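# Flip dominoes, find the match, extend the line

## Task

Several dominoes lie face down and exactly one of them fits a free end of the domino line; flip them to discover which. A domino may fall over onto the table by itself provided no gripper is in contact with it when it lands. Put the fitting domino flat on the table, pips up, with its matching half against that free end so the line carries on in a straight direction. Do not disturb any domino already in the line from its place against its neighbours, and keep every other domino clearly apart from the line. Finish by releasing everything and pulling the grippers away; anything that stays in place only because the robot is holding it does not count.

## Robot and tools

Robot: two arms, left_arm and right_arm, each ending in a two-finger parallel gripper with a fisheye wrist camera (cam_left_wrist and cam_right_wrist, both 504x504). The bases are at (+0.072, +0.256, +0.430) for the left arm and (+0.072, -0.256, +0.430) for the right, in metres. Arm names refer to the robot's own sides, not to sides of an image.

Scene frame: z = 0 at the table top and +z up. +x points forward from the robot out over the table, whose surface starts near x = +0.15. +y points toward the robot's left, so left_arm works on the +y side. Gripper frame: the fingers point along the gripper's +z and close along its y. end_effector_position is the spot between the finger pads, roughly 1 cm back from the tips. Quaternions are written w first (qw, qx, qy, qz).

Row format, used by both motion tools: 16 numbers in one list that always covers both arms, even when only one moves. The order is left x, y, z, qw, qx, qy, qz, opening, then the same eight for the right arm. x, y, z is an absolute target for that gripper's end_effector_position in the scene frame, in metres. The quaternion is an absolute target orientation in the same frame. Together they form a pose, not an offset. Opening runs from -1 (closed) to +1 (fully open, 0.094 m). To hold an object, command about 0.03 below the reported grip_measured; commanding less below gives a lighter grip.

execute_actions(actions): takes a list of actions, each a list of up to 15 rows. Each row lasts one 1/30 s control step, and if there are fewer than 15 rows the last one is held for the remaining steps. An empty list only reports the state and images. An action is rejected for both arms if any target lies more than 0.6 m from that gripper's current position along any of the gripper's own axes. If the first action fails this check, or any action is malformed, nothing in the call runs. At every step the controller limits the command to within 70 mm and 16 degrees of the measured pose, so a distant target takes several actions. To keep an orientation fixed, repeat the same quaternion every time rather than copying the drifting value from the reported state.

move(target, speed, blocking): target is a single 16-number row of absolute poses for both arms. Each gripper travels in a straight line toward it and both paths finish together, lasting 0.5 to 10 s. speed is in m/s, from 0.002 to 0.5 with a default of 0.25; the turning limit is twice that value in rad/s. The path does not avoid obstacles or the other arm and may overshoot speed when an arm is close to full reach. The opening is applied at the start of the move. With blocking=false the call returns after 0.5 s. You must then call wait or stop before sending any further rows or moves. The result contains a 'move:' line with the outcome (done, off_target, moving, held, fault) and any limits triggered: paced means the pose was clipped, held means a check blocked steps. It also reports each gripper's distance from its target.

wait(seconds): 0 to 10 s. The arms hold their last command, and the call returns early if a running move finishes. stop(): brakes a running move to a halt; the fingers keep moving. zoom_image(camera, region): region is [x0, y0, x1, y1] in image pixels with the origin at the top-left, no larger than 504x504; use it to read pips. read_manual gives only licence texts. finished_scene(scene) ends the scene irreversibly and reports success.

Results: a state line gives each gripper's position and quaternion, plus Hand target lines showing what the controller is now steering toward, grip_measured on the command scale, joint positions (the last value is the opening in metres), and joint torques, which are offset and noisy. Reported hand positions can be slightly wrong, especially at long reach. Motions often end a centimetre or more away from the target, usually low. 'pose unreachable' means the clearance check changed or blocked a command. FAULT and MOTOR HOT lines indicate stops or overheating; holding a load for a long time heats the motors and can drop the arm. Each camera calibration (K, fisheye D, T_world_to_cam) can be used to project scene points into images; small errors are expected.

Cautions: do not knock dominoes off the table or shove line dominoes out of position. Avoid collisions and pressing the arms into each other. Move slowly near contact, and do not place targets far beyond a contact point, because that pushes harder. Random tugs or pushes may happen. For a stationary arm, resend its last reported pose and the intended opening. Before finishing, open the grippers and lift clear.

Each tool is called after "Call:" by a JSON object that holds its "fn" and its "kwargs".

## Session

Call:
{"fn": "execute_actions", "kwargs": {"actions": []}}

Scene clock: 0.00 s.
left_arm: end_effector_position=(+0.5581, +0.5173, +0.1898) grip_measured=+1.000 end_effector_quat_wxyz=(-0.009, +0.867, -0.498, -0.022) | right_arm: end_effector_position=(+0.5907, -0.2995, +0.1968) grip_measured=+1.000 end_effector_quat_wxyz=(+0.117, +0.295, +0.948, -0.004)
Joint positions: left_arm=[ 1.35   1.1    1.027 -0.496 -0.235 -1.597  0.094] | right_arm=[-0.814  1.232  0.78   0.041  0.645  0.268  0.094]
Joint velocities: left_arm=[ 0.005 -0.005 -0.012 -0.007 -0.095 -0.037  0.   ] | right_arm=[-0.005  0.005 -0.017 -0.007  0.007  0.022  0.   ]
Joint torques (N m, as the arm reports them, + toward a larger angle): no reading
Motor temperatures (°C, as the motors report them): left_arm=[24 24 24 24 24 26] | right_arm=[25 27 25 26 26 27]
Hand target (left_arm): +0.564, +0.521, +0.191; -0.013, +0.868, -0.497, -0.019
Hand target (right_arm): +0.596, -0.301, +0.200; +0.122, +0.298, +0.947, -0.002

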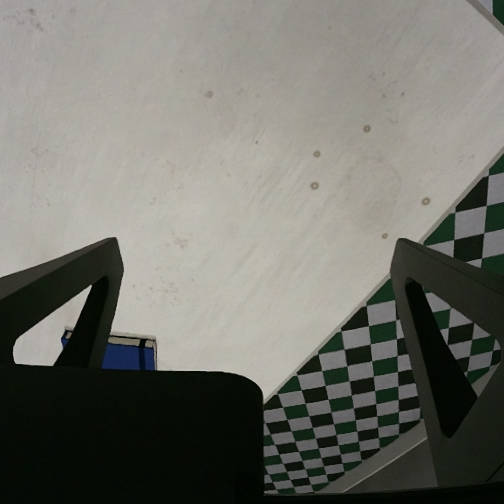

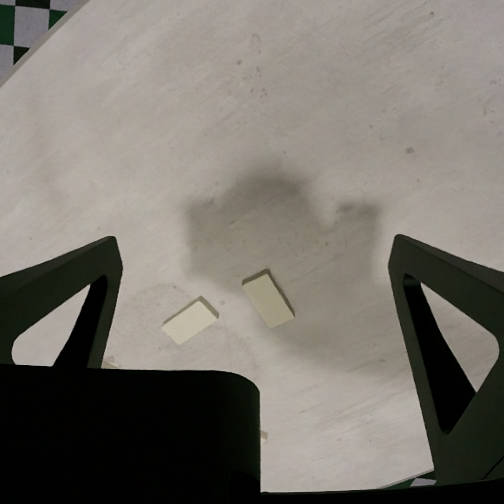

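Call:
{"fn": "move", "kwargs": {"target": [0.5,0.25,0.33,0.309,0,0.951,0,1,0.5,-0.15,0.33,0.309,0,0.951,0,1], "speed": 0.4}}

Scene clock: 9.27 s.
left_arm: end_effector_position=(+0.5056, +0.2531, +0.3326) grip_measured=+1.000 end_effector_quat_wxyz=(+0.312, +0.006, +0.950, +0.006) | right_arm: end_effector_position=(+0.5018, -0.1490, +0.3256) grip_measured=+1.000 end_effector_quat_wxyz=(+0.303, +0.011, +0.953, +0.001)
Joint positions: left_arm=[ 0.494  0.881  0.281  0.591 -0.731  0.527  0.094] | right_arm=[-0.269  1.345  0.366  0.934  0.963 -0.461  0.094]
Joint velocities: left_arm=[-0.005 -0.015 -0.012 -0.007  0.022  0.037  0.   ] | right_arm=[ 0.005 -0.005 -0.012  0.007  0.007  0.022  0.   ]
Joint torques (N m, as the arm reports them, + toward a larger angle): left_arm=[-3.12 -1.77  2.07  1.68  0.11  0.2 ] | right_arm=[ 7.02 -3.93  1.24  1.65 -0.14  0.14]
Motor temperatures (°C, as the motors report them): left_arm=[24 25 25 24 24 26] | right_arm=[26 27 25 26 26 27]
Hand target (left_arm): +0.503, +0.250, +0.331; +0.312, +0.012, +0.950, +0.007
Hand target (right_arm): +0.500, -0.145, +0.327; +0.305, +0.006, +0.952, +0.004
Off the commanded pose (left_arm): 0.007 m, 1 deg.
Off the commanded pose (right_arm): 0.005 m, 1 deg.
move: done
camera_calibration (this result's frames):
cam_left_wrist: T_world_to_cam=[[0.0115639, -0.999641, -0.0241577, 0.257655], [-0.999909, -0.0113937, -0.00717396, 0.51179], [0.00689614, 0.0242385, -0.999682, 0.444672], [0, 0, 0, 1]] pos_world=[0.505698, 0.252615, 0.454427]
cam_right_wrist: T_world_to_cam=[[-0.0364383, -0.999007, -0.0256327, -0.117035], [-0.999319, 0.0362783, 0.00667948, 0.508074], [-0.00574294, 0.0258586, -0.999649, 0.458707], [0, 0, 0, 1]] pos_world=[0.506098, -0.147212, 0.452153]

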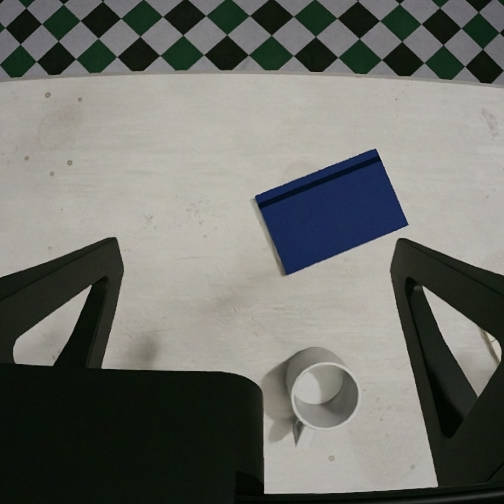

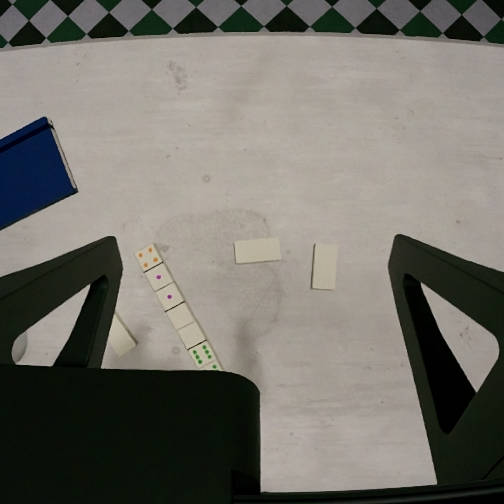

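Call:
{"fn": "move", "kwargs": {"target": [0.40,0.32,0.25,0.309,0,0.951,0,1,0.36,-0.09,0.27,0.309,0,0.951,0,1], "speed": 0.4}}

Scene clock: 12.47 s.
left_arm: end_effector_position=(+0.3990, +0.3233, +0.2503) grip_measured=+1.000 end_effector_quat_wxyz=(+0.301, -0.005, +0.953, -0.001) | right_arm: end_effector_position=(+0.3520, -0.0870, +0.2608) grip_measured=+1.000 end_effector_quat_wxyz=(+0.258, -0.018, +0.966, +0.000)
Joint positions: left_arm=[ 1.098  1.015  0.046  0.939 -0.132  0.505  0.094] | right_arm=[-0.194  2.065  0.284  1.548  1.06  -0.353  0.094]
Joint velocities: left_arm=[-0.015 -0.015  0.022  0.002  0.007  0.022  0.   ] | right_arm=[-0.005  0.005  0.007 -0.002 -0.037  0.022  0.   ]
Joint torques (N m, as the arm reports them, + toward a larger angle): left_arm=[-2.23 -2.98 -2.33  2.03  0.38  0.01] | right_arm=[ 8.62 -6.19 -1.11  1.36 -0.08  0.31]
Motor temperatures (°C, as the motors report them): left_arm=[24 25 25 24 24 26] | right_arm=[26 27 25 26 26 27]
Hand target (left_arm): +0.398, +0.321, +0.251; +0.305, -0.008, +0.952, -0.005
Hand target (right_arm): +0.359, -0.085, +0.268; +0.269, -0.002, +0.963, +0.007
Off the commanded pose (left_arm): 0.004 m, 1 deg.
Off the commanded pose (right_arm): 0.013 m, 6 deg.
joint sent to its limit (right arm) — the command would take joint 4 (wrist pitch) past its upper limit, so that joint was sent only as far as its limit.
move: off_target (right_arm)
camera_calibration (this result's frames):
cam_left_wrist: T_world_to_cam=[[0.0275036, -0.999612, -0.00433235, 0.315818], [-0.999513, -0.0275642, 0.0146231, 0.404986], [-0.0147369, 0.00392805, -0.999884, 0.376669], [0, 0, 0, 1]] pos_world=[0.401654, 0.325379, 0.372072]
cam_right_wrist: T_world_to_cam=[[0.0181134, -0.999818, -0.00605413, -0.0866908], [-0.994945, -0.0186226, 0.0986765, 0.326192], [-0.0987712, 0.00423616, -0.995101, 0.421116], [0, 0, 0, 1]] pos_world=[0.367708, -0.0823844, 0.386341]

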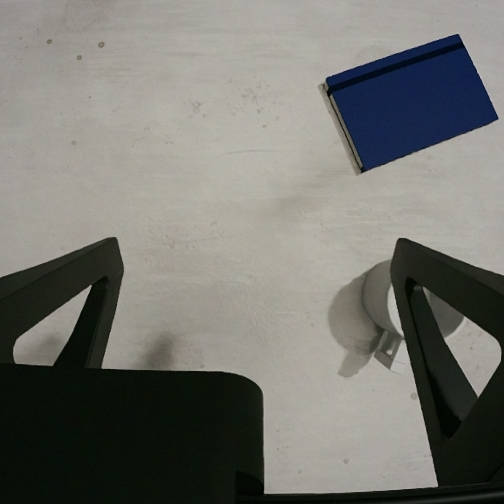

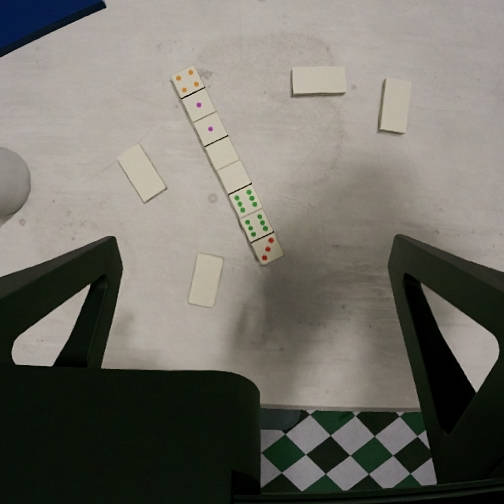

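Call:
{"fn": "move", "kwargs": {"target": [0.40,0.32,0.25,0.309,0,0.951,0,1,0.478,-0.217,0.05,0.461,0.046,0.886,-0.024,0.2], "speed": 0.3}}

Scene clock: 45.57 s.
left_arm: end_effector_position=(+0.4001, +0.3227, +0.2497) grip_measured=+1.000 end_effector_quat_wxyz=(+0.306, -0.004, +0.952, +0.000) | right_arm: end_effector_position=(+0.4840, -0.2304, +0.0472) grip_measured=+0.202 end_effector_quat_wxyz=(+0.375, +0.022, +0.927, +0.016)
Joint positions: left_arm=[ 1.096  1.042  0.046  0.976 -0.132  0.508  0.094] | right_arm=[-1.061  2.084  0.637  1.548  0.079 -0.478  0.056]
Joint velocities: left_arm=[-0.005  0.015 -0.002 -0.022  0.007  0.022  0.   ] | right_arm=[-0.015 -0.015 -0.022  0.007 -0.066 -0.037 -0.001]
Joint torques (N m, as the arm reports them, + toward a larger angle): left_arm=[-2.26 -2.6  -2.49  2.13  0.15  0.19] | right_arm=[ 6.33 -7.88 -4.71  2.27 -0.32  0.24]
Motor temperatures (°C, as the motors report them): left_arm=[24 24 25 24 24 26] | right_arm=[26 27 25 26 26 27]
Hand target (left_arm): +0.400, +0.320, +0.250; +0.309, +0.000, +0.951, -0.000
Hand target (right_arm): +0.481, -0.225, +0.049; +0.377, +0.021, +0.926, +0.020
Off the commanded pose (left_arm): 0.003 m, 1 deg.
Off the commanded pose (right_arm): 0.015 m, 12 deg.
joint sent to its limit (right arm) — the command would take joint 4 (wrist pitch) past its upper limit, so that joint was sent only as far as its limit.
move: off_target (right_arm)
camera_calibration (this result's frames):
cam_left_wrist: T_world_to_cam=[[0.0282474, -0.999576, -0.00704706, 0.315559], [-0.999584, -0.0282879, 0.00570342, 0.408606], [-0.00590035, 0.00688302, -0.999959, 0.371624], [0, 0, 0, 1]] pos_world=[0.401715, 0.324426, 0.371502]
cam_right_wrist: T_world_to_cam=[[-0.0424768, -0.996943, -0.0655834, -0.200942], [-0.987948, 0.0516916, -0.145901, 0.500273], [0.148845, 0.0585956, -0.987123, 0.114566], [0, 0, 0, 1]] pos_world=[0.468656, -0.2329, 0.172903]

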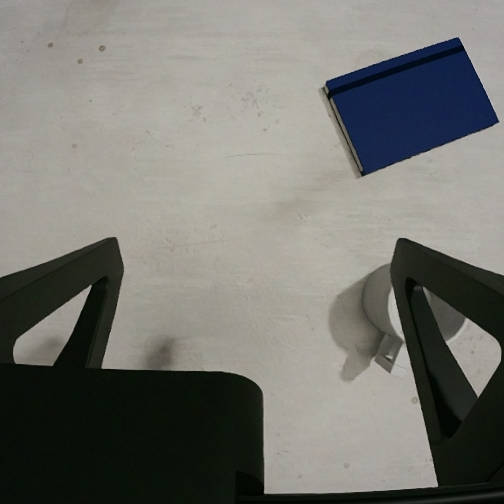

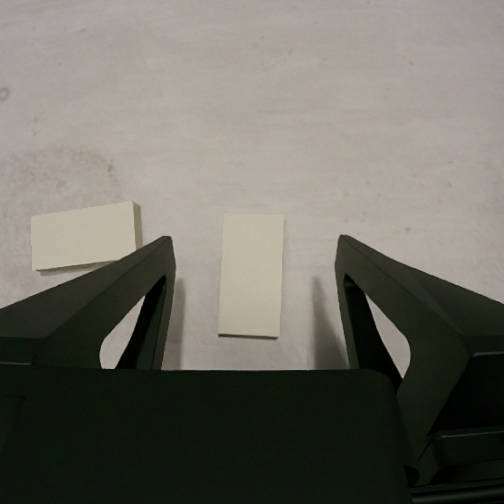

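Call:
{"fn": "move", "kwargs": {"target": [0.40,0.32,0.25,0.309,0,0.951,0,1,0.468,-0.221,0.022,0.358,0.045,0.933,-0.018,0.0], "speed": 0.1}}

Scene clock: 54.87 s.
left_arm: end_effector_position=(+0.4001, +0.3227, +0.2497) grip_measured=+1.000 end_effector_quat_wxyz=(+0.306, -0.004, +0.952, +0.000) | right_arm: end_effector_position=(+0.4671, -0.2276, +0.0189) grip_measured=+0.002 end_effector_quat_wxyz=(+0.341, +0.040, +0.939, -0.017)
Joint positions: left_arm=[ 1.096  1.042  0.046  0.976 -0.132  0.508  0.094] | right_arm=[-1.054  2.162  0.687  1.548  0.186 -0.466  0.047]
Joint velocities: left_arm=[ 0.005 -0.005 -0.012 -0.012  0.066 -0.022  0.   ] | right_arm=[-0.015  0.005 -0.022  0.002  0.081 -0.022 -0.001]
Joint torques (N m, as the arm reports them, + toward a larger angle): left_arm=[-2.03 -2.85 -2.5   2.03  0.12  0.22] | right_arm=[ 7.14 -8.3  -4.3   1.94 -0.16  0.36]
Motor temperatures (°C, as the motors report them): left_arm=[24 24 25 24 24 26] | right_arm=[26 27 25 26 26 27]
Hand target (left_arm): +0.400, +0.320, +0.250; +0.309, +0.000, +0.951, -0.000
Hand target (right_arm): +0.468, -0.221, +0.022; +0.347, +0.044, +0.937, -0.013
Off the commanded pose (left_arm): 0.003 m, 1 deg.
Off the commanded pose (right_arm): 0.007 m, 2 deg.
joint sent to its limit (right arm) — the command would take joint 4 (wrist pitch) past its upper limit, so that joint was sent only as far as its limit.
move: done
camera_calibration (this result's frames):
cam_left_wrist: T_world_to_cam=[[0.0279374, -0.999583, -0.00726903, 0.31574], [-0.999592, -0.0279791, 0.00569824, 0.408511], [-0.00589924, 0.00710687, -0.999957, 0.37155], [0, 0, 0, 1]] pos_world=[0.401716, 0.324398, 0.371502]
cam_right_wrist: T_world_to_cam=[[-0.1018, -0.994724, -0.0127112, -0.173498], [-0.991802, 0.102476, -0.0763413, 0.491383], [0.0772411, 0.00483543, -0.997001, 0.110365], [0, 0, 0, 1]] pos_world=[0.461167, -0.223472, 0.145342]

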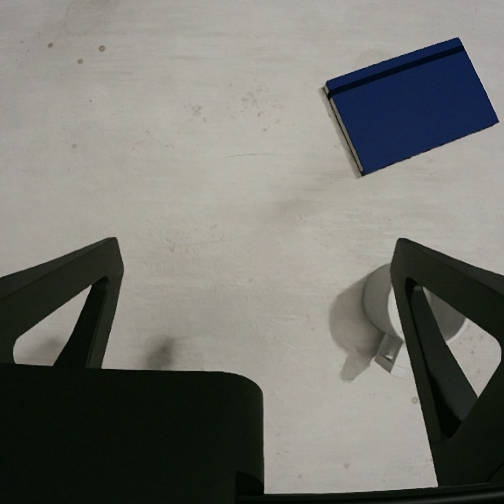

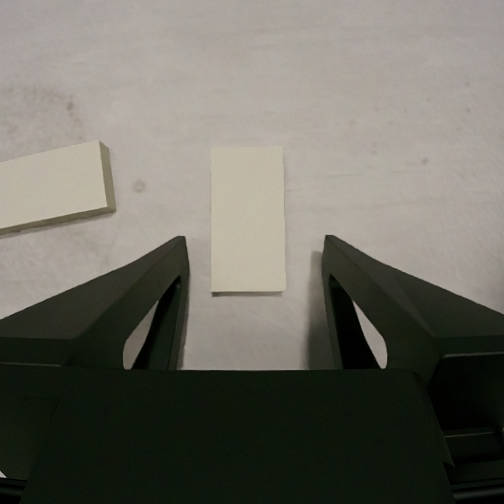

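Call:
{"fn": "execute_actions", "kwargs": {"actions": [[[0.40,0.32,0.25,0.309,0,0.951,0,1,0.469,-0.218,0.016,0.345,0.045,0.937,-0.018,0.0]],[[0.40,0.32,0.25,0.309,0,0.951,0,1,0.469,-0.218,0.012,0.345,0.045,0.937,-0.018,0.0]],[[0.40,0.32,0.25,0.309,0,0.951,0,1,0.469,-0.218,0.012,0.345,0.045,0.937,-0.018,-0.5]]]}}

Call:
{"fn": "move", "kwargs": {"target": [0.40,0.32,0.25,0.309,0,0.951,0,1,0.469,-0.25,0.09,0.3,0,0.954,0,-0.5]}}

Scene clock: 61.13 s.
left_arm: end_effector_position=(+0.4001, +0.3227, +0.2497) grip_measured=+1.000 end_effector_quat_wxyz=(+0.306, -0.004, +0.952, +0.000) | right_arm: end_effector_position=(+0.4715, -0.2252, +0.0112) grip_measured=-0.466 end_effector_quat_wxyz=(+0.343, +0.044, +0.938, -0.024)
Joint positions: left_arm=[ 1.096  1.042  0.046  0.976 -0.132  0.508  0.094] | right_arm=[-1.049  2.181  0.718  1.548  0.203 -0.465  0.025]
Joint velocities: left_arm=[-0.005  0.005 -0.012  0.002  0.022 -0.022  0.   ] | right_arm=[-0.005 -0.024  0.002  0.012  0.007 -0.051  0.   ]
Joint torques (N m, as the arm reports them, + toward a larger angle): left_arm=[-2.07 -2.86 -2.58  1.93  0.15  0.19] | right_arm=[ 6.9  -7.01 -4.3   1.88 -0.3   0.35]
Motor temperatures (°C, as the motors report them): left_arm=[24 24 25 24 24 26] | right_arm=[26 27 25 26 26 27]
Hand target (left_arm): +0.400, +0.320, +0.250; +0.309, +0.000, +0.951, -0.000
Hand target (right_arm): +0.469, -0.218, +0.012; +0.345, +0.045, +0.937, -0.018
Off the commanded pose (left_arm): 0.003 m, 1 deg.
Off the commanded pose (right_arm): 0.008 m, 1 deg.
camera_calibration (this result's frames):
cam_left_wrist: T_world_to_cam=[[0.0279374, -0.999583, -0.00726903, 0.31574], [-0.999592, -0.0279791, 0.00569824, 0.408511], [-0.00589924, 0.00710687, -0.999957, 0.37155], [0, 0, 0, 1]] pos_world=[0.401716, 0.324398, 0.371502]
cam_right_wrist: T_world_to_cam=[[-0.114125, -0.993461, -0.00312168, -0.164696], [-0.990181, 0.114002, -0.0809061, 0.496793], [0.0807329, -0.00614239, -0.996717, 0.0982254], [0, 0, 0, 1]] pos_world=[0.465189, -0.219651, 0.137582]

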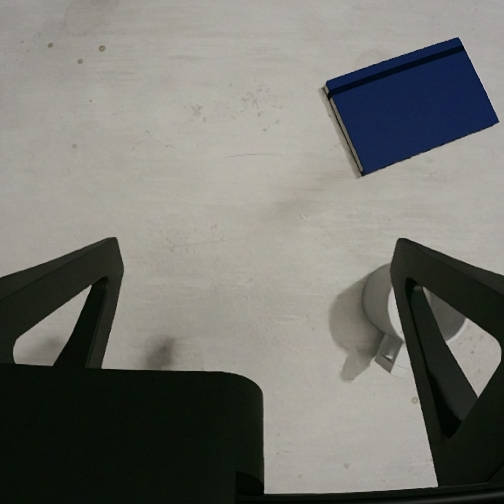

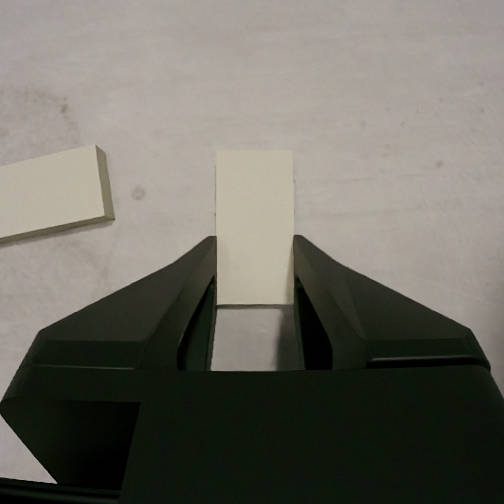

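Scene clock: 62.07 s.
left_arm: end_effector_position=(+0.4001, +0.3227, +0.2497) grip_measured=+1.000 end_effector_quat_wxyz=(+0.306, -0.004, +0.952, +0.000) | right_arm: end_effector_position=(+0.4810, -0.2595, +0.0877) grip_measured=-0.466 end_effector_quat_wxyz=(+0.313, +0.011, +0.950, -0.011)
Joint positions: left_arm=[ 1.096  1.042  0.046  0.976 -0.132  0.508  0.094] | right_arm=[-1.037  1.846  0.511  1.341  0.204 -0.506  0.025]
Joint velocities: left_arm=[-0.015 -0.015 -0.002 -0.017 -0.051  0.022  0.   ] | right_arm=[ 0.015  0.005  0.012  0.002 -0.11  -0.051 -0.001]
Joint torques (N m, as the arm reports them, + toward a larger angle): left_arm=[-1.76 -2.54 -2.54  2.04  0.16  0.2 ] | right_arm=[ 6.53 -8.44 -5.63  1.02 -0.17  0.18]
Motor temperatures (°C, as the motors report them): left_arm=[24 24 25 24 24 26] | right_arm=[26 27 25 26 26 27]
Hand target (left_arm): +0.400, +0.320, +0.250; +0.309, +0.000, +0.951, -0.000
Hand target (right_arm): +0.469, -0.250, +0.090; +0.300, -0.001, +0.954, -0.000
Off the commanded pose (left_arm): 0.003 m, 1 deg.
Off the commanded pose (right_arm): 0.015 m, 2 deg.
move: off_target (right_arm)
camera_calibration (this result's frames):
cam_left_wrist: T_world_to_cam=[[0.0279374, -0.999583, -0.00726903, 0.31574], [-0.999592, -0.0279791, 0.00569824, 0.408511], [-0.00589924, 0.00710687, -0.999957, 0.37155], [0, 0, 0, 1]] pos_world=[0.401716, 0.324398, 0.371502]
cam_right_wrist: T_world_to_cam=[[-0.0430546, -0.999067, -0.00336175, -0.233107], [-0.998946, 0.0431025, -0.0157627, 0.496431], [0.0158929, 0.00267955, -0.99987, 0.2072], [0, 0, 0, 1]] pos_world=[0.482578, -0.254843, 0.214215]

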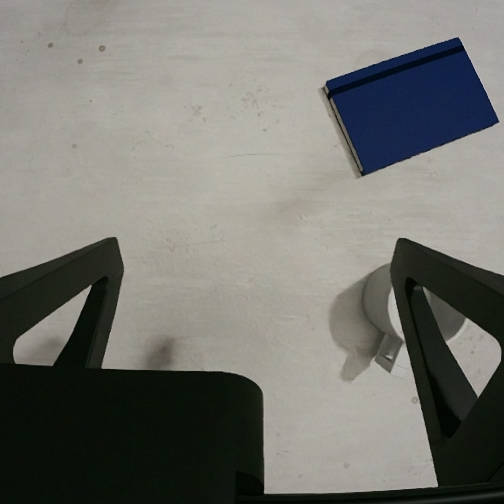

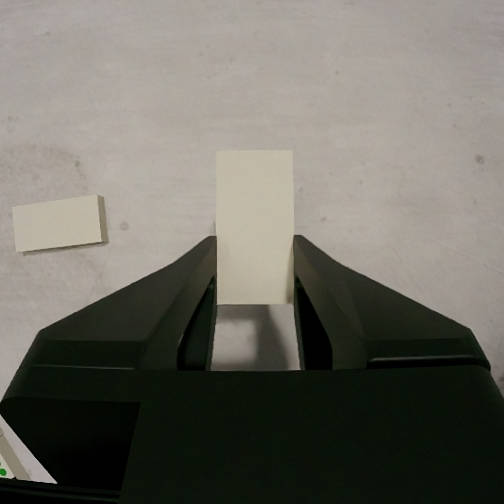

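Call:
{"fn": "move", "kwargs": {"target": [0.40,0.32,0.25,0.309,0,0.951,0,1,0.33,-0.28,0.09,-0.537,0,0.843,0,-0.5], "speed": 0.4}}

Scene clock: 69.87 s.
left_arm: end_effector_position=(+0.4001, +0.3227, +0.2497) grip_measured=+1.000 end_effector_quat_wxyz=(+0.306, -0.004, +0.952, +0.000) | right_arm: end_effector_position=(+0.3353, -0.2776, +0.0874) grip_measured=-0.466 end_effector_quat_wxyz=(-0.523, -0.011, +0.853, -0.001)
Joint positions: left_arm=[ 1.096  1.042  0.046  0.976 -0.132  0.508  0.094] | right_arm=[-1.064  1.857  1.165 -1.161  0.487  0.246  0.025]
Joint velocities: left_arm=[-0.015 -0.015  0.012 -0.007  0.051  0.022  0.   ] | right_arm=[-0.005 -0.024  0.022 -0.037 -0.022  0.007  0.   ]
Joint torques (N m, as the arm reports them, + toward a larger angle): left_arm=[-2.03 -3.01 -2.35  2.04  0.17  0.18] | right_arm=[  6.31 -11.67  -1.81  -1.9   -0.26   0.33]
Motor temperatures (°C, as the motors report them): left_arm=[24 24 25 24 24 26] | right_arm=[26 27 25 26 26 27]
Hand target (left_arm): +0.400, +0.320, +0.250; +0.309, +0.000, +0.951, -0.000
Hand target (right_arm): +0.332, -0.280, +0.089; -0.532, -0.010, +0.846, -0.003
Off the commanded pose (left_arm): 0.003 m, 1 deg.
Off the commanded pose (right_arm): 0.006 m, 2 deg.
move: done
camera_calibration (this result's frames):
cam_left_wrist: T_world_to_cam=[[0.0279374, -0.999583, -0.00726903, 0.31574], [-0.999592, -0.0279791, 0.00569824, 0.408511], [-0.00589924, 0.00710687, -0.999957, 0.37155], [0, 0, 0, 1]] pos_world=[0.401716, 0.324398, 0.371502]
cam_right_wrist: T_world_to_cam=[[0.00574996, -0.999954, 0.0076775, -0.275049], [0.14955, 0.00845118, 0.988718, -0.130831], [-0.988737, -0.00453692, 0.149591, 0.44369], [0, 0, 0, 1]] pos_world=[0.45984, -0.271917, 0.0650946]

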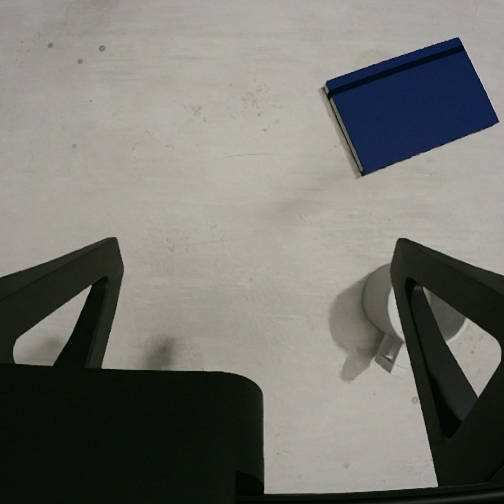

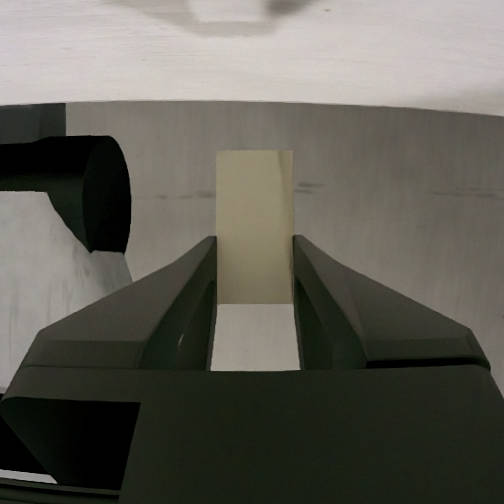

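Call:
{"fn": "move", "kwargs": {"target": [0.40,0.32,0.25,0.309,0,0.951,0,1,0.33,-0.28,0.042,-0.53,0,0.848,0,-0.5], "speed": 0.06}}

Scene clock: 74.10 s.
left_arm: end_effector_position=(+0.4001, +0.3227, +0.2497) grip_measured=+1.000 end_effector_quat_wxyz=(+0.306, -0.004, +0.952, +0.000) | right_arm: end_effector_position=(+0.3359, -0.2802, +0.0528) grip_measured=-0.466 end_effector_quat_wxyz=(-0.527, -0.001, +0.850, -0.002)
Joint positions: left_arm=[ 1.096  1.042  0.046  0.976 -0.132  0.508  0.094] | right_arm=[-1.101  1.939  1.245 -1.149  0.486  0.23   0.025]
Joint velocities: left_arm=[ 0.005 -0.015 -0.012 -0.002 -0.066  0.022  0.   ] | right_arm=[-0.005 -0.005 -0.002  0.007 -0.007 -0.037  0.   ]
Joint torques (N m, as the arm reports them, + toward a larger angle): left_arm=[-1.69 -2.94 -2.41  2.11  0.17  0.2 ] | right_arm=[ 5.27 -9.56 -0.83 -0.49 -0.2   0.13]
Motor temperatures (°C, as the motors report them): left_arm=[24 24 25 24 24 26] | right_arm=[26 28 25 26 26 27]
Hand target (left_arm): +0.400, +0.320, +0.250; +0.309, +0.000, +0.951, -0.000
Hand target (right_arm): +0.330, -0.281, +0.042; -0.530, -0.000, +0.848, -0.000
Off the commanded pose (left_arm): 0.003 m, 1 deg.
Off the commanded pose (right_arm): 0.012 m, 1 deg.
move: off_target (right_arm)
camera_calibration (this result's frames):
cam_left_wrist: T_world_to_cam=[[0.0279374, -0.999583, -0.00726903, 0.31574], [-0.999592, -0.0279791, 0.00569824, 0.408511], [-0.00589924, 0.00710687, -0.999957, 0.37155], [0, 0, 0, 1]] pos_world=[0.401716, 0.324398, 0.371502]
cam_right_wrist: T_world_to_cam=[[-0.0101758, -0.999713, 0.021681, -0.272705], [0.159633, 0.01978, 0.986978, -0.0968228], [-0.987124, 0.0135043, 0.159385, 0.453461], [0, 0, 0, 1]] pos_world=[0.460304, -0.276836, 0.0291993]

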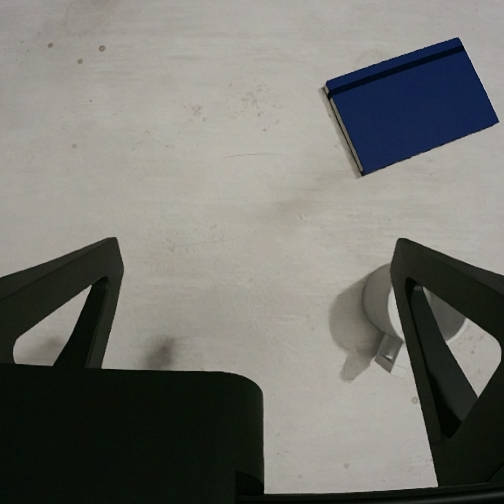

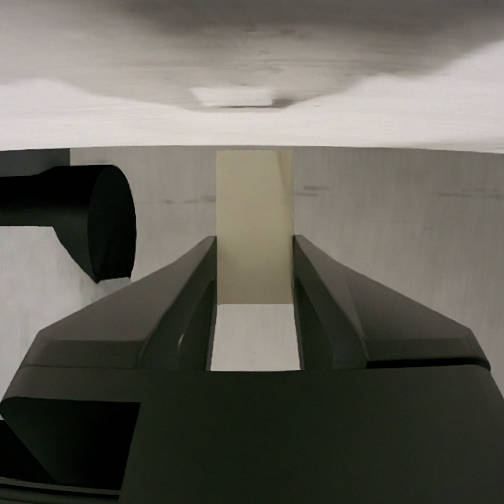

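Call:
{"fn": "move", "kwargs": {"target": [0.40,0.32,0.25,0.309,0,0.951,0,1,0.33,-0.28,0.06,-0.43,0,0.903,0,-0.5], "speed": 0.15}}

Call:
{"fn": "move", "kwargs": {"target": [0.40,0.32,0.25,0.309,0,0.951,0,1,0.33,-0.28,0.037,-0.43,0,0.903,0,-0.5], "speed": 0.05}}

Scene clock: 80.20 s.
left_arm: end_effector_position=(+0.4001, +0.3227, +0.2497) grip_measured=+1.000 end_effector_quat_wxyz=(+0.306, -0.004, +0.952, +0.000) | right_arm: end_effector_position=(+0.3270, -0.2826, +0.0537) grip_measured=-0.466 end_effector_quat_wxyz=(-0.439, +0.008, +0.899, -0.004)
Joint positions: left_arm=[ 1.096  1.042  0.046  0.976 -0.132  0.508  0.094] | right_arm=[-1.1    1.823  1.059 -0.853  0.518  0.139  0.025]
Joint velocities: left_arm=[-0.024 -0.015  0.002 -0.002 -0.037  0.037  0.   ] | right_arm=[-0.015 -0.005 -0.012  0.002  0.007  0.022  0.   ]
Joint torques (N m, as the arm reports them, + toward a larger angle): left_arm=[-1.94 -2.62 -2.47  2.03  0.17  0.19] | right_arm=[  7.34 -12.96  -3.97  -0.48  -0.02   0.25]
Motor temperatures (°C, as the motors report them): left_arm=[24 24 25 24 24 26] | right_arm=[26 28 25 26 26 27]
Hand target (left_arm): +0.400, +0.320, +0.250; +0.309, +0.000, +0.951, -0.000
Hand target (right_arm): +0.330, -0.280, +0.060; -0.431, +0.001, +0.902, -0.001
Off the commanded pose (left_arm): 0.003 m, 1 deg.
Off the commanded pose (right_arm): 0.007 m, 2 deg.
move: done
camera_calibration (this result's frames):
cam_left_wrist: T_world_to_cam=[[0.0279374, -0.999583, -0.00726903, 0.31574], [-0.999592, -0.0279791, 0.00569824, 0.408511], [-0.00589924, 0.00710687, -0.999957, 0.37155], [0, 0, 0, 1]] pos_world=[0.401716, 0.324398, 0.371502]
cam_right_wrist: T_world_to_cam=[[-0.0275182, -0.999159, 0.0304113, -0.269871], [-0.0405184, 0.0315127, 0.998682, -0.0281804], [-0.9988, 0.0262497, -0.0413515, 0.462768], [0, 0, 0, 1]] pos_world=[0.453645, -0.280904, 0.0554865]

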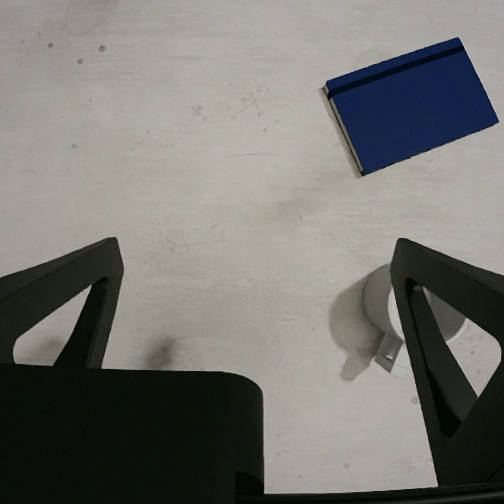

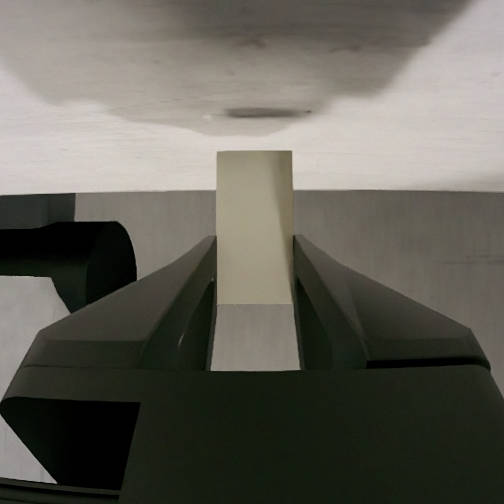

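Scene clock: 81.00 s.
left_arm: end_effector_position=(+0.4001, +0.3227, +0.2497) grip_measured=+1.000 end_effector_quat_wxyz=(+0.306, -0.004, +0.952, +0.000) | right_arm: end_effector_position=(+0.3351, -0.2803, +0.0417) grip_measured=-0.466 end_effector_quat_wxyz=(-0.428, +0.002, +0.904, -0.000)
Joint positions: left_arm=[ 1.096  1.042  0.046  0.976 -0.132  0.508  0.094] | right_arm=[-1.1    1.842  1.083 -0.829  0.518  0.111  0.025]
Joint velocities: left_arm=[-0.024 -0.015 -0.022  0.002  0.037 -0.022  0.   ] | right_arm=[-0.005 -0.005 -0.007 -0.002 -0.007 -0.125 -0.001]
Joint torques (N m, as the arm reports them, + toward a larger angle): left_arm=[-1.83 -2.76 -2.39  1.99  0.14  0.17] | right_arm=[  5.47 -10.59  -2.09  -0.55  -0.05   0.15]
Motor temperatures (°C, as the motors report them): left_arm=[24 24 25 24 24 26] | right_arm=[26 28 25 26 26 27]
Hand target (left_arm): +0.400, +0.320, +0.250; +0.309, +0.000, +0.951, -0.000
Hand target (right_arm): +0.330, -0.280, +0.037; -0.430, +0.000, +0.903, -0.000
Off the commanded pose (left_arm): 0.003 m, 1 deg.
Off the commanded pose (right_arm): 0.007 m, 0 deg.
move: done
camera_calibration (this result's frames):
cam_left_wrist: T_world_to_cam=[[0.0279374, -0.999583, -0.00726903, 0.31574], [-0.999592, -0.0279791, 0.00569824, 0.408511], [-0.00589924, 0.00710687, -0.999957, 0.37155], [0, 0, 0, 1]] pos_world=[0.401716, 0.324398, 0.371502]
cam_right_wrist: T_world_to_cam=[[-0.0216868, -0.999617, 0.0171895, -0.268479], [-0.0656659, 0.0185806, 0.997669, -0.0110978], [-0.997606, 0.0205075, -0.0660437, 0.469273], [0, 0, 0, 1]] pos_world=[0.461598, -0.277793, 0.0466795]

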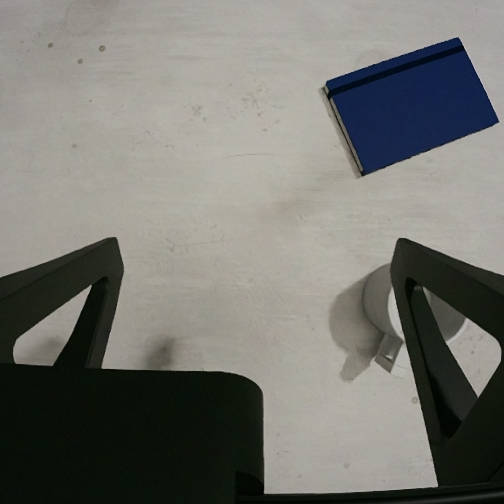

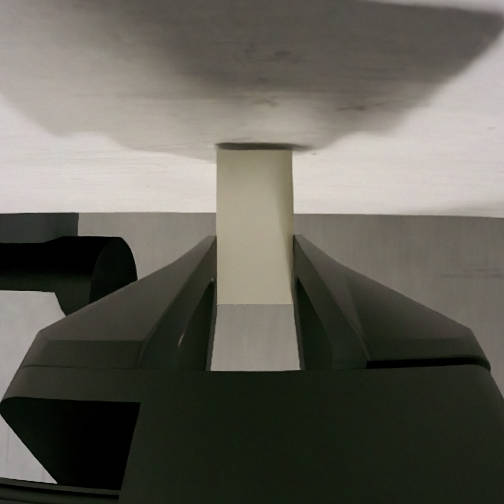

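Call:
{"fn": "execute_actions", "kwargs": {"actions": [[[0.40,0.32,0.25,0.309,0,0.951,0,1,0.33,-0.28,0.035,-0.43,0,0.903,0,-0.5]],[[0.40,0.32,0.25,0.309,0,0.951,0,1,0.33,-0.28,0.035,-0.43,0,0.903,0,0.2]]]}}

Call:
{"fn": "move", "kwargs": {"target": [0.40,0.32,0.25,0.309,0,0.951,0,1,0.29,-0.28,0.058,-0.05,0,0.999,0,0.2], "speed": 0.3}}

Scene clock: 86.57 s.
left_arm: end_effector_position=(+0.4001, +0.3227, +0.2497) grip_measured=+1.000 end_effector_quat_wxyz=(+0.306, -0.004, +0.952, +0.000) | right_arm: end_effector_position=(+0.3357, -0.2798, +0.0402) grip_measured=+0.198 end_effector_quat_wxyz=(-0.427, +0.001, +0.904, +0.001)
Joint positions: left_arm=[ 1.096  1.042  0.046  0.976 -0.132  0.508  0.094] | right_arm=[-1.1    1.845  1.086 -0.826  0.518  0.107  0.056]
Joint velocities: left_arm=[-0.015 -0.015 -0.012  0.002  0.022  0.022  0.   ] | right_arm=[ 0.005 -0.005 -0.017 -0.012  0.022  0.007  0.001]
Joint torques (N m, as the arm reports them, + toward a larger angle): left_arm=[-1.8  -2.91 -2.47  2.16  0.14  0.19] | right_arm=[  5.59 -11.51  -1.95  -0.57  -0.04   0.21]
Motor temperatures (°C, as the motors report them): left_arm=[24 24 25 24 24 26] | right_arm=[26 28 25 26 26 27]
Hand target (left_arm): +0.400, +0.320, +0.250; +0.309, +0.000, +0.951, -0.000
Hand target (right_arm): +0.330, -0.280, +0.035; -0.430, -0.000, +0.903, +0.000
Off the commanded pose (left_arm): 0.003 m, 1 deg.
Off the commanded pose (right_arm): 0.008 m, 0 deg.
camera_calibration (this result's frames):
cam_left_wrist: T_world_to_cam=[[0.0279374, -0.999583, -0.00726903, 0.31574], [-0.999592, -0.0279791, 0.00569824, 0.408511], [-0.00589924, 0.00710687, -0.999957, 0.37155], [0, 0, 0, 1]] pos_world=[0.401716, 0.324398, 0.371502]
cam_right_wrist: T_world_to_cam=[[-0.0203331, -0.99968, 0.0150643, -0.268365], [-0.0679964, 0.0164152, 0.997551, -0.00938405], [-0.997478, 0.019259, -0.0683084, 0.469426], [0, 0, 0, 1]] pos_world=[0.462147, -0.277166, 0.0454695]

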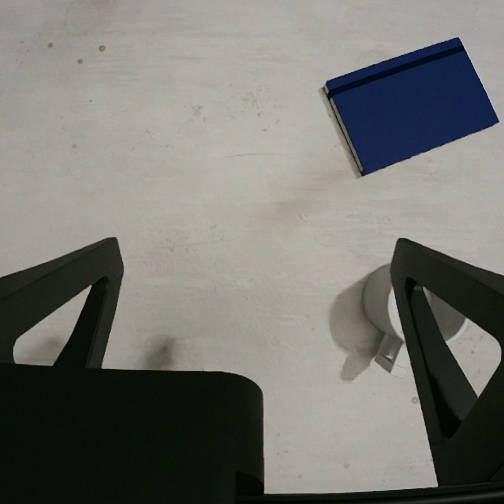

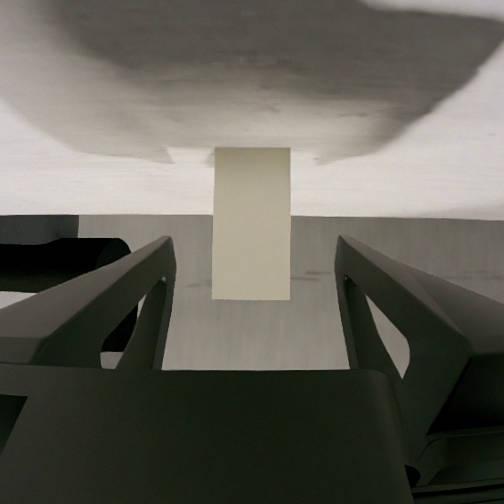

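Scene clock: 88.43 s.
left_arm: end_effector_position=(+0.4001, +0.3227, +0.2497) grip_measured=+1.000 end_effector_quat_wxyz=(+0.306, -0.004, +0.952, +0.000) | right_arm: end_effector_position=(+0.3052, -0.2806, +0.0505) grip_measured=+0.198 end_effector_quat_wxyz=(-0.041, +0.011, +0.999, -0.006)
Joint positions: left_arm=[ 1.096  1.042  0.046  0.976 -0.132  0.508  0.094] | right_arm=[-1.161  1.764  0.448  0.65   0.388 -0.347  0.056]
Joint velocities: left_arm=[-0.015  0.005 -0.012  0.002  0.007 -0.037  0.   ] | right_arm=[-0.005 -0.005 -0.002  0.007 -0.007  0.022 -0.   ]
Joint torques (N m, as the arm reports them, + toward a larger angle): left_arm=[-1.93 -2.68 -2.52  2.01  0.16  0.19] | right_arm=[ 3.12 -7.37 -7.03  0.68 -0.1   0.18]
Motor temperatures (°C, as the motors report them): left_arm=[24 24 25 24 24 26] | right_arm=[26 28 25 26 26 27]
Hand target (left_arm): +0.400, +0.320, +0.250; +0.309, +0.000, +0.951, -0.000
Hand target (right_arm): +0.289, -0.279, +0.056; -0.053, +0.004, +0.999, -0.003
Off the commanded pose (left_arm): 0.003 m, 1 deg.
Off the commanded pose (right_arm): 0.017 m, 2 deg.
move: off_target (right_arm)
camera_calibration (this result's frames):
cam_left_wrist: T_world_to_cam=[[0.0279374, -0.999583, -0.00726903, 0.31574], [-0.999592, -0.0279791, 0.00569824, 0.408511], [-0.00589924, 0.00710687, -0.999957, 0.37155], [0, 0, 0, 1]] pos_world=[0.401716, 0.324398, 0.371502]
cam_right_wrist: T_world_to_cam=[[-0.045575, -0.998899, 0.0110928, -0.261824], [-0.762094, 0.0419457, 0.646106, 0.215078], [-0.64586, 0.0209925, -0.763167, 0.36808], [0, 0, 0, 1]] pos_world=[0.389705, -0.278284, 0.144847]

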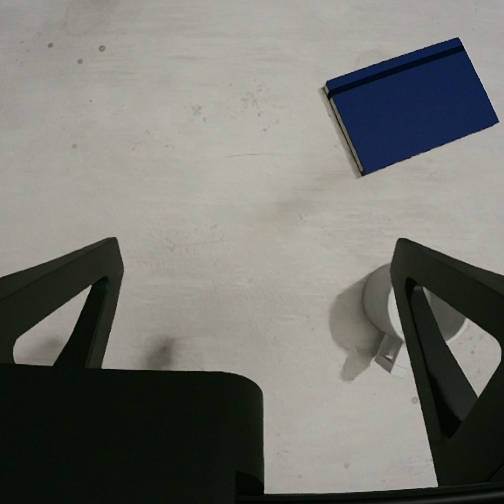

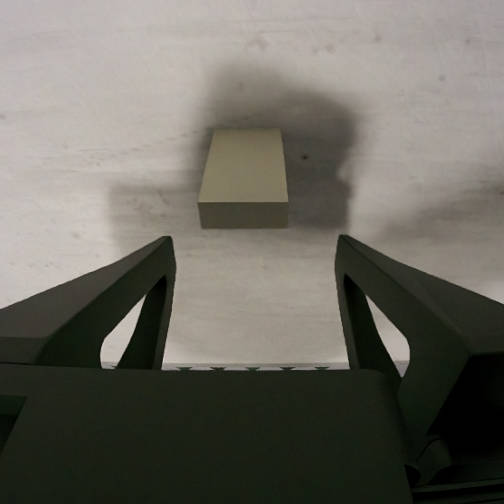

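Call:
{"fn": "execute_actions", "kwargs": {"actions": [[[0.40,0.32,0.25,0.309,0,0.951,0,1,0.285,-0.277,0.055,-0.05,0,0.999,0,-0.8]]]}}

Call:
{"fn": "move", "kwargs": {"target": [0.40,0.32,0.25,0.309,0,0.951,0,1,0.34,-0.277,0.055,-0.05,0,0.999,0,-0.8], "speed": 0.04}}

Scene clock: 94.67 s.
left_arm: end_effector_position=(+0.4001, +0.3227, +0.2497) grip_measured=+1.000 end_effector_quat_wxyz=(+0.306, -0.004, +0.952, +0.000) | right_arm: end_effector_position=(+0.3056, -0.2788, +0.0484) grip_measured=-0.798 end_effector_quat_wxyz=(-0.034, +0.007, +0.999, -0.004)
Joint positions: left_arm=[ 1.096  1.042  0.046  0.976 -0.132  0.508  0.094] | right_arm=[-1.163  1.78   0.448  0.679  0.377 -0.362  0.009]
Joint velocities: left_arm=[-0.005 -0.005  0.002  0.002  0.037 -0.095  0.   ] | right_arm=[-0.015 -0.005 -0.002  0.022  0.022 -0.095  0.   ]
Joint torques (N m, as the arm reports them, + toward a larger angle): left_arm=[-1.98 -2.86 -2.44  1.98  0.16  0.17] | right_arm=[ 3.53 -7.36 -7.56  0.92 -0.15  0.2 ]
Motor temperatures (°C, as the motors report them): left_arm=[24 24 25 24 24 26] | right_arm=[26 28 26 26 26 27]
Hand target (left_arm): +0.400, +0.320, +0.250; +0.309, +0.000, +0.951, -0.000
Hand target (right_arm): +0.285, -0.277, +0.055; -0.050, -0.000, +0.999, +0.000
Off the commanded pose (left_arm): 0.003 m, 1 deg.
Off the commanded pose (right_arm): 0.022 m, 2 deg.
camera_calibration (this result's frames):
cam_left_wrist: T_world_to_cam=[[0.0279374, -0.999583, -0.00726903, 0.31574], [-0.999592, -0.0279791, 0.00569824, 0.408511], [-0.00589924, 0.00710687, -0.999957, 0.37155], [0, 0, 0, 1]] pos_world=[0.401716, 0.324398, 0.371502]
cam_right_wrist: T_world_to_cam=[[-0.0367384, -0.999309, 0.00562271, -0.262551], [-0.771466, 0.0319376, 0.635468, 0.217216], [-0.635209, 0.0190084, -0.772107, 0.363297], [0, 0, 0, 1]] pos_world=[0.388698, -0.276212, 0.143947]

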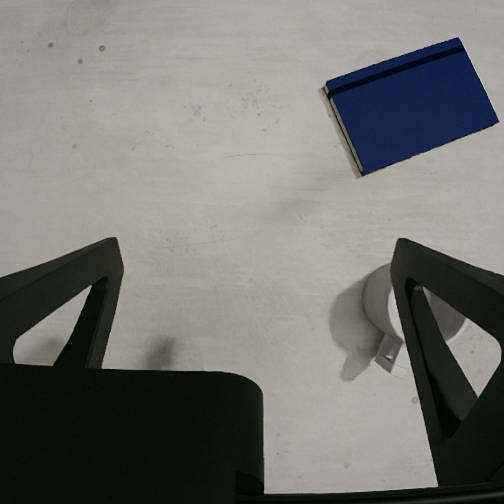

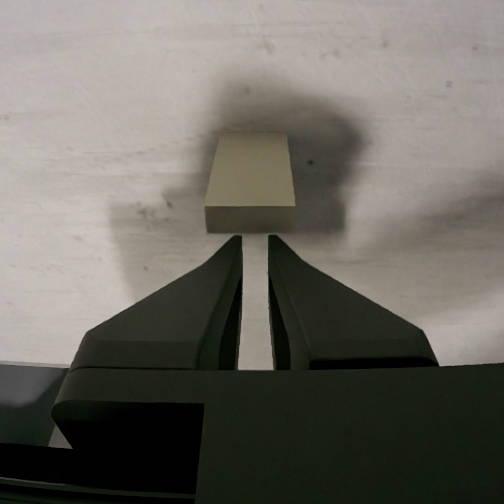

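Scene clock: 95.87 s.
left_arm: end_effector_position=(+0.4001, +0.3227, +0.2497) grip_measured=+1.000 end_effector_quat_wxyz=(+0.306, -0.004, +0.952, +0.000) | right_arm: end_effector_position=(+0.3339, -0.2782, +0.0520) grip_measured=-0.798 end_effector_quat_wxyz=(-0.055, -0.002, +0.998, -0.001)
Joint positions: left_arm=[ 1.096  1.042  0.046  0.976 -0.132  0.508  0.094] | right_arm=[-1.122  1.69   0.51   0.471  0.419 -0.335  0.009]
Joint velocities: left_arm=[ 0.005 -0.005 -0.012 -0.002  0.007 -0.081  0.   ] | right_arm=[-0.015 -0.034 -0.002  0.012 -0.051 -0.007 -0.   ]
Joint torques (N m, as the arm reports them, + toward a larger angle): left_arm=[-1.74 -2.53 -2.34  1.98  0.18  0.18] | right_arm=[ 5.15 -9.86 -4.13  0.02  0.01  0.4 ]
Motor temperatures (°C, as the motors report them): left_arm=[24 24 25 24 24 26] | right_arm=[26 28 26 26 26 27]
Hand target (left_arm): +0.400, +0.320, +0.250; +0.309, +0.000, +0.951, -0.000
Hand target (right_arm): +0.341, -0.277, +0.056; -0.049, +0.000, +0.999, +0.000
Off the commanded pose (left_arm): 0.003 m, 1 deg.
Off the commanded pose (right_arm): 0.007 m, 1 deg.
move: done
camera_calibration (this result's frames):
cam_left_wrist: T_world_to_cam=[[0.0279374, -0.999583, -0.00726903, 0.31574], [-0.999592, -0.0279791, 0.00569824, 0.408511], [-0.00589924, 0.00710687, -0.999957, 0.37155], [0, 0, 0, 1]] pos_world=[0.401716, 0.324398, 0.371502]
cam_right_wrist: T_world_to_cam=[[-0.0189933, -0.99982, 0.0000437456, -0.266703], [-0.744083, 0.0141643, 0.667938, 0.221034], [-0.667818, 0.0126538, -0.744217, 0.391659], [0, 0, 0, 1]] pos_world=[0.420958, -0.274741, 0.143854]

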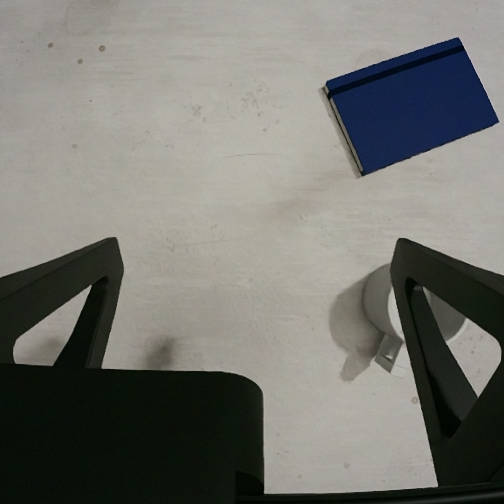

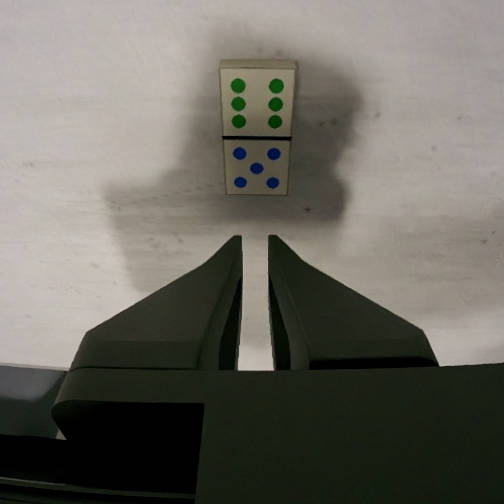

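Call:
{"fn": "move", "kwargs": {"target": [0.40,0.32,0.25,0.309,0,0.951,0,1,0.50,-0.16,0.06,0.233,-0.692,0.635,0.254,0.1], "speed": 0.4}}

Scene clock: 103.93 s.
left_arm: end_effector_position=(+0.4001, +0.3227, +0.2497) grip_measured=+1.000 end_effector_quat_wxyz=(+0.306, -0.004, +0.952, +0.000) | right_arm: end_effector_position=(+0.5088, -0.1718, +0.0609) grip_measured=+0.098 end_effector_quat_wxyz=(+0.235, -0.687, +0.644, +0.241)
Joint positions: left_arm=[ 1.096  1.042  0.046  0.976 -0.132  0.508  0.094] | right_arm=[-1.032  1.666  0.95  -0.137 -0.196 -1.921  0.052]
Joint velocities: left_arm=[ 0.005  0.005 -0.002 -0.002 -0.007  0.022  0.   ] | right_arm=[-0.005  0.015  0.007 -0.032  0.007 -0.007 -0.001]
Joint torques (N m, as the arm reports them, + toward a larger angle): left_arm=[-1.85 -2.61 -2.5   1.92  0.16  0.2 ] | right_arm=[  7.67 -11.14  -0.94  -0.49  -0.53   0.23]
Motor temperatures (°C, as the motors report them): left_arm=[24 24 25 24 24 26] | right_arm=[26 28 26 26 26 27]
Hand target (left_arm): +0.400, +0.320, +0.250; +0.309, +0.000, +0.951, -0.000
Hand target (right_arm): +0.502, -0.161, +0.061; -0.234, +0.692, -0.634, -0.253
Off the commanded pose (left_arm): 0.003 m, 1 deg.
Off the commanded pose (right_arm): 0.015 m, 2 deg.
move: off_target (right_arm)
camera_calibration (this result's frames):
cam_left_wrist: T_world_to_cam=[[0.0279374, -0.999583, -0.00726903, 0.31574], [-0.999592, -0.0279791, 0.00569824, 0.408511], [-0.00589924, 0.00710687, -0.999957, 0.37155], [0, 0, 0, 1]] pos_world=[0.401716, 0.324398, 0.371502]
cam_right_wrist: T_world_to_cam=[[0.998966, 0.0450479, -0.00605371, -0.495051], [0.0445588, -0.996878, -0.065176, -0.186579], [-0.00897085, 0.0648389, -0.997855, 0.202939], [0, 0, 0, 1]] pos_world=[0.504674, -0.176854, 0.187347]

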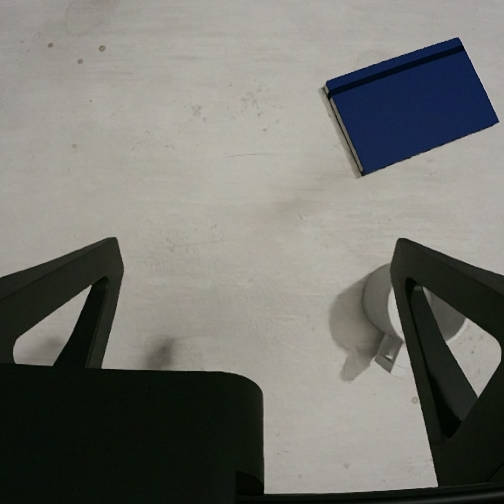

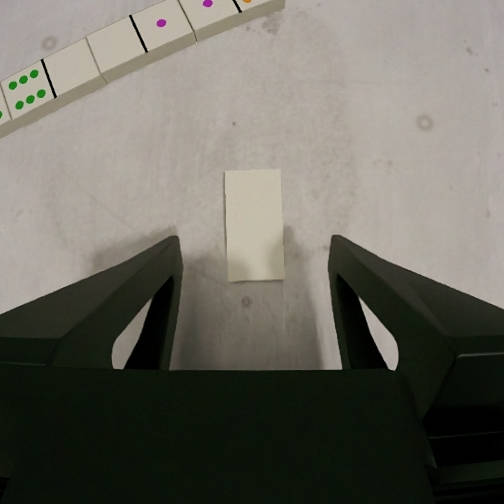

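Call:
{"fn": "move", "kwargs": {"target": [0.40,0.32,0.25,0.309,0,0.951,0,1,0.502,-0.155,0.024,0.318,-0.651,0.597,0.346,0.1], "speed": 0.12}}

Scene clock: 110.17 s.
left_arm: end_effector_position=(+0.4001, +0.3227, +0.2497) grip_measured=+1.000 end_effector_quat_wxyz=(+0.306, -0.004, +0.952, +0.000) | right_arm: end_effector_position=(+0.5091, -0.1552, +0.0271) grip_measured=+0.098 end_effector_quat_wxyz=(+0.322, -0.653, +0.597, +0.338)
Joint positions: left_arm=[ 1.096  1.042  0.046  0.976 -0.132  0.508  0.094] | right_arm=[-1.115  1.831  1.129 -0.31  -0.501 -2.057  0.052]
Joint velocities: left_arm=[-0.005 -0.005 -0.012 -0.007  0.066  0.022  0.   ] | right_arm=[-0.005 -0.005  0.012  0.007 -0.022 -0.037  0.   ]
Joint torques (N m, as the arm reports them, + toward a larger angle): left_arm=[-2.   -2.7  -2.49  1.99  0.14  0.17] | right_arm=[  5.64 -11.88  -1.07  -0.57  -0.62   0.21]
Motor temperatures (°C, as the motors report them): left_arm=[24 24 25 24 24 26] | right_arm=[26 28 25 26 26 27]
Hand target (left_arm): +0.400, +0.320, +0.250; +0.309, +0.000, +0.951, -0.000
Hand target (right_arm): +0.502, -0.155, +0.023; -0.317, +0.652, -0.596, -0.346
Off the commanded pose (left_arm): 0.003 m, 1 deg.
Off the commanded pose (right_arm): 0.008 m, 1 deg.
move: done
camera_calibration (this result's frames):
cam_left_wrist: T_world_to_cam=[[0.0279374, -0.999583, -0.00726903, 0.31574], [-0.999592, -0.0279791, 0.00569824, 0.408511], [-0.00589924, 0.00710687, -0.999957, 0.37155], [0, 0, 0, 1]] pos_world=[0.401716, 0.324398, 0.371502]
cam_right_wrist: T_world_to_cam=[[0.997472, 0.0708992, -0.00474368, -0.491518], [0.0650013, -0.937389, -0.342165, -0.166015], [-0.0287059, 0.340992, -0.939628, 0.219469], [0, 0, 0, 1]] pos_world=[0.507367, -0.195609, 0.147083]

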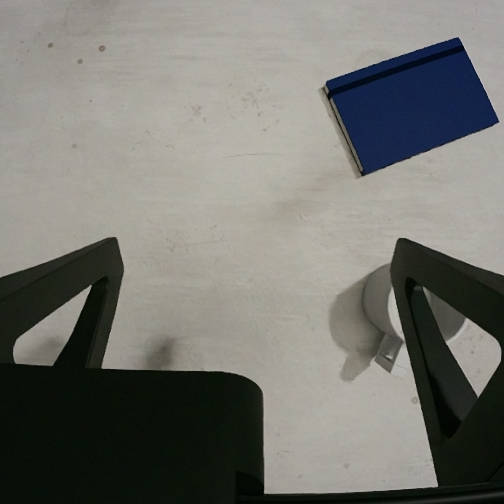

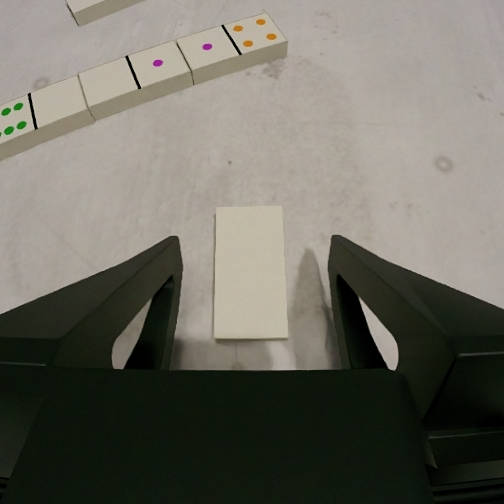

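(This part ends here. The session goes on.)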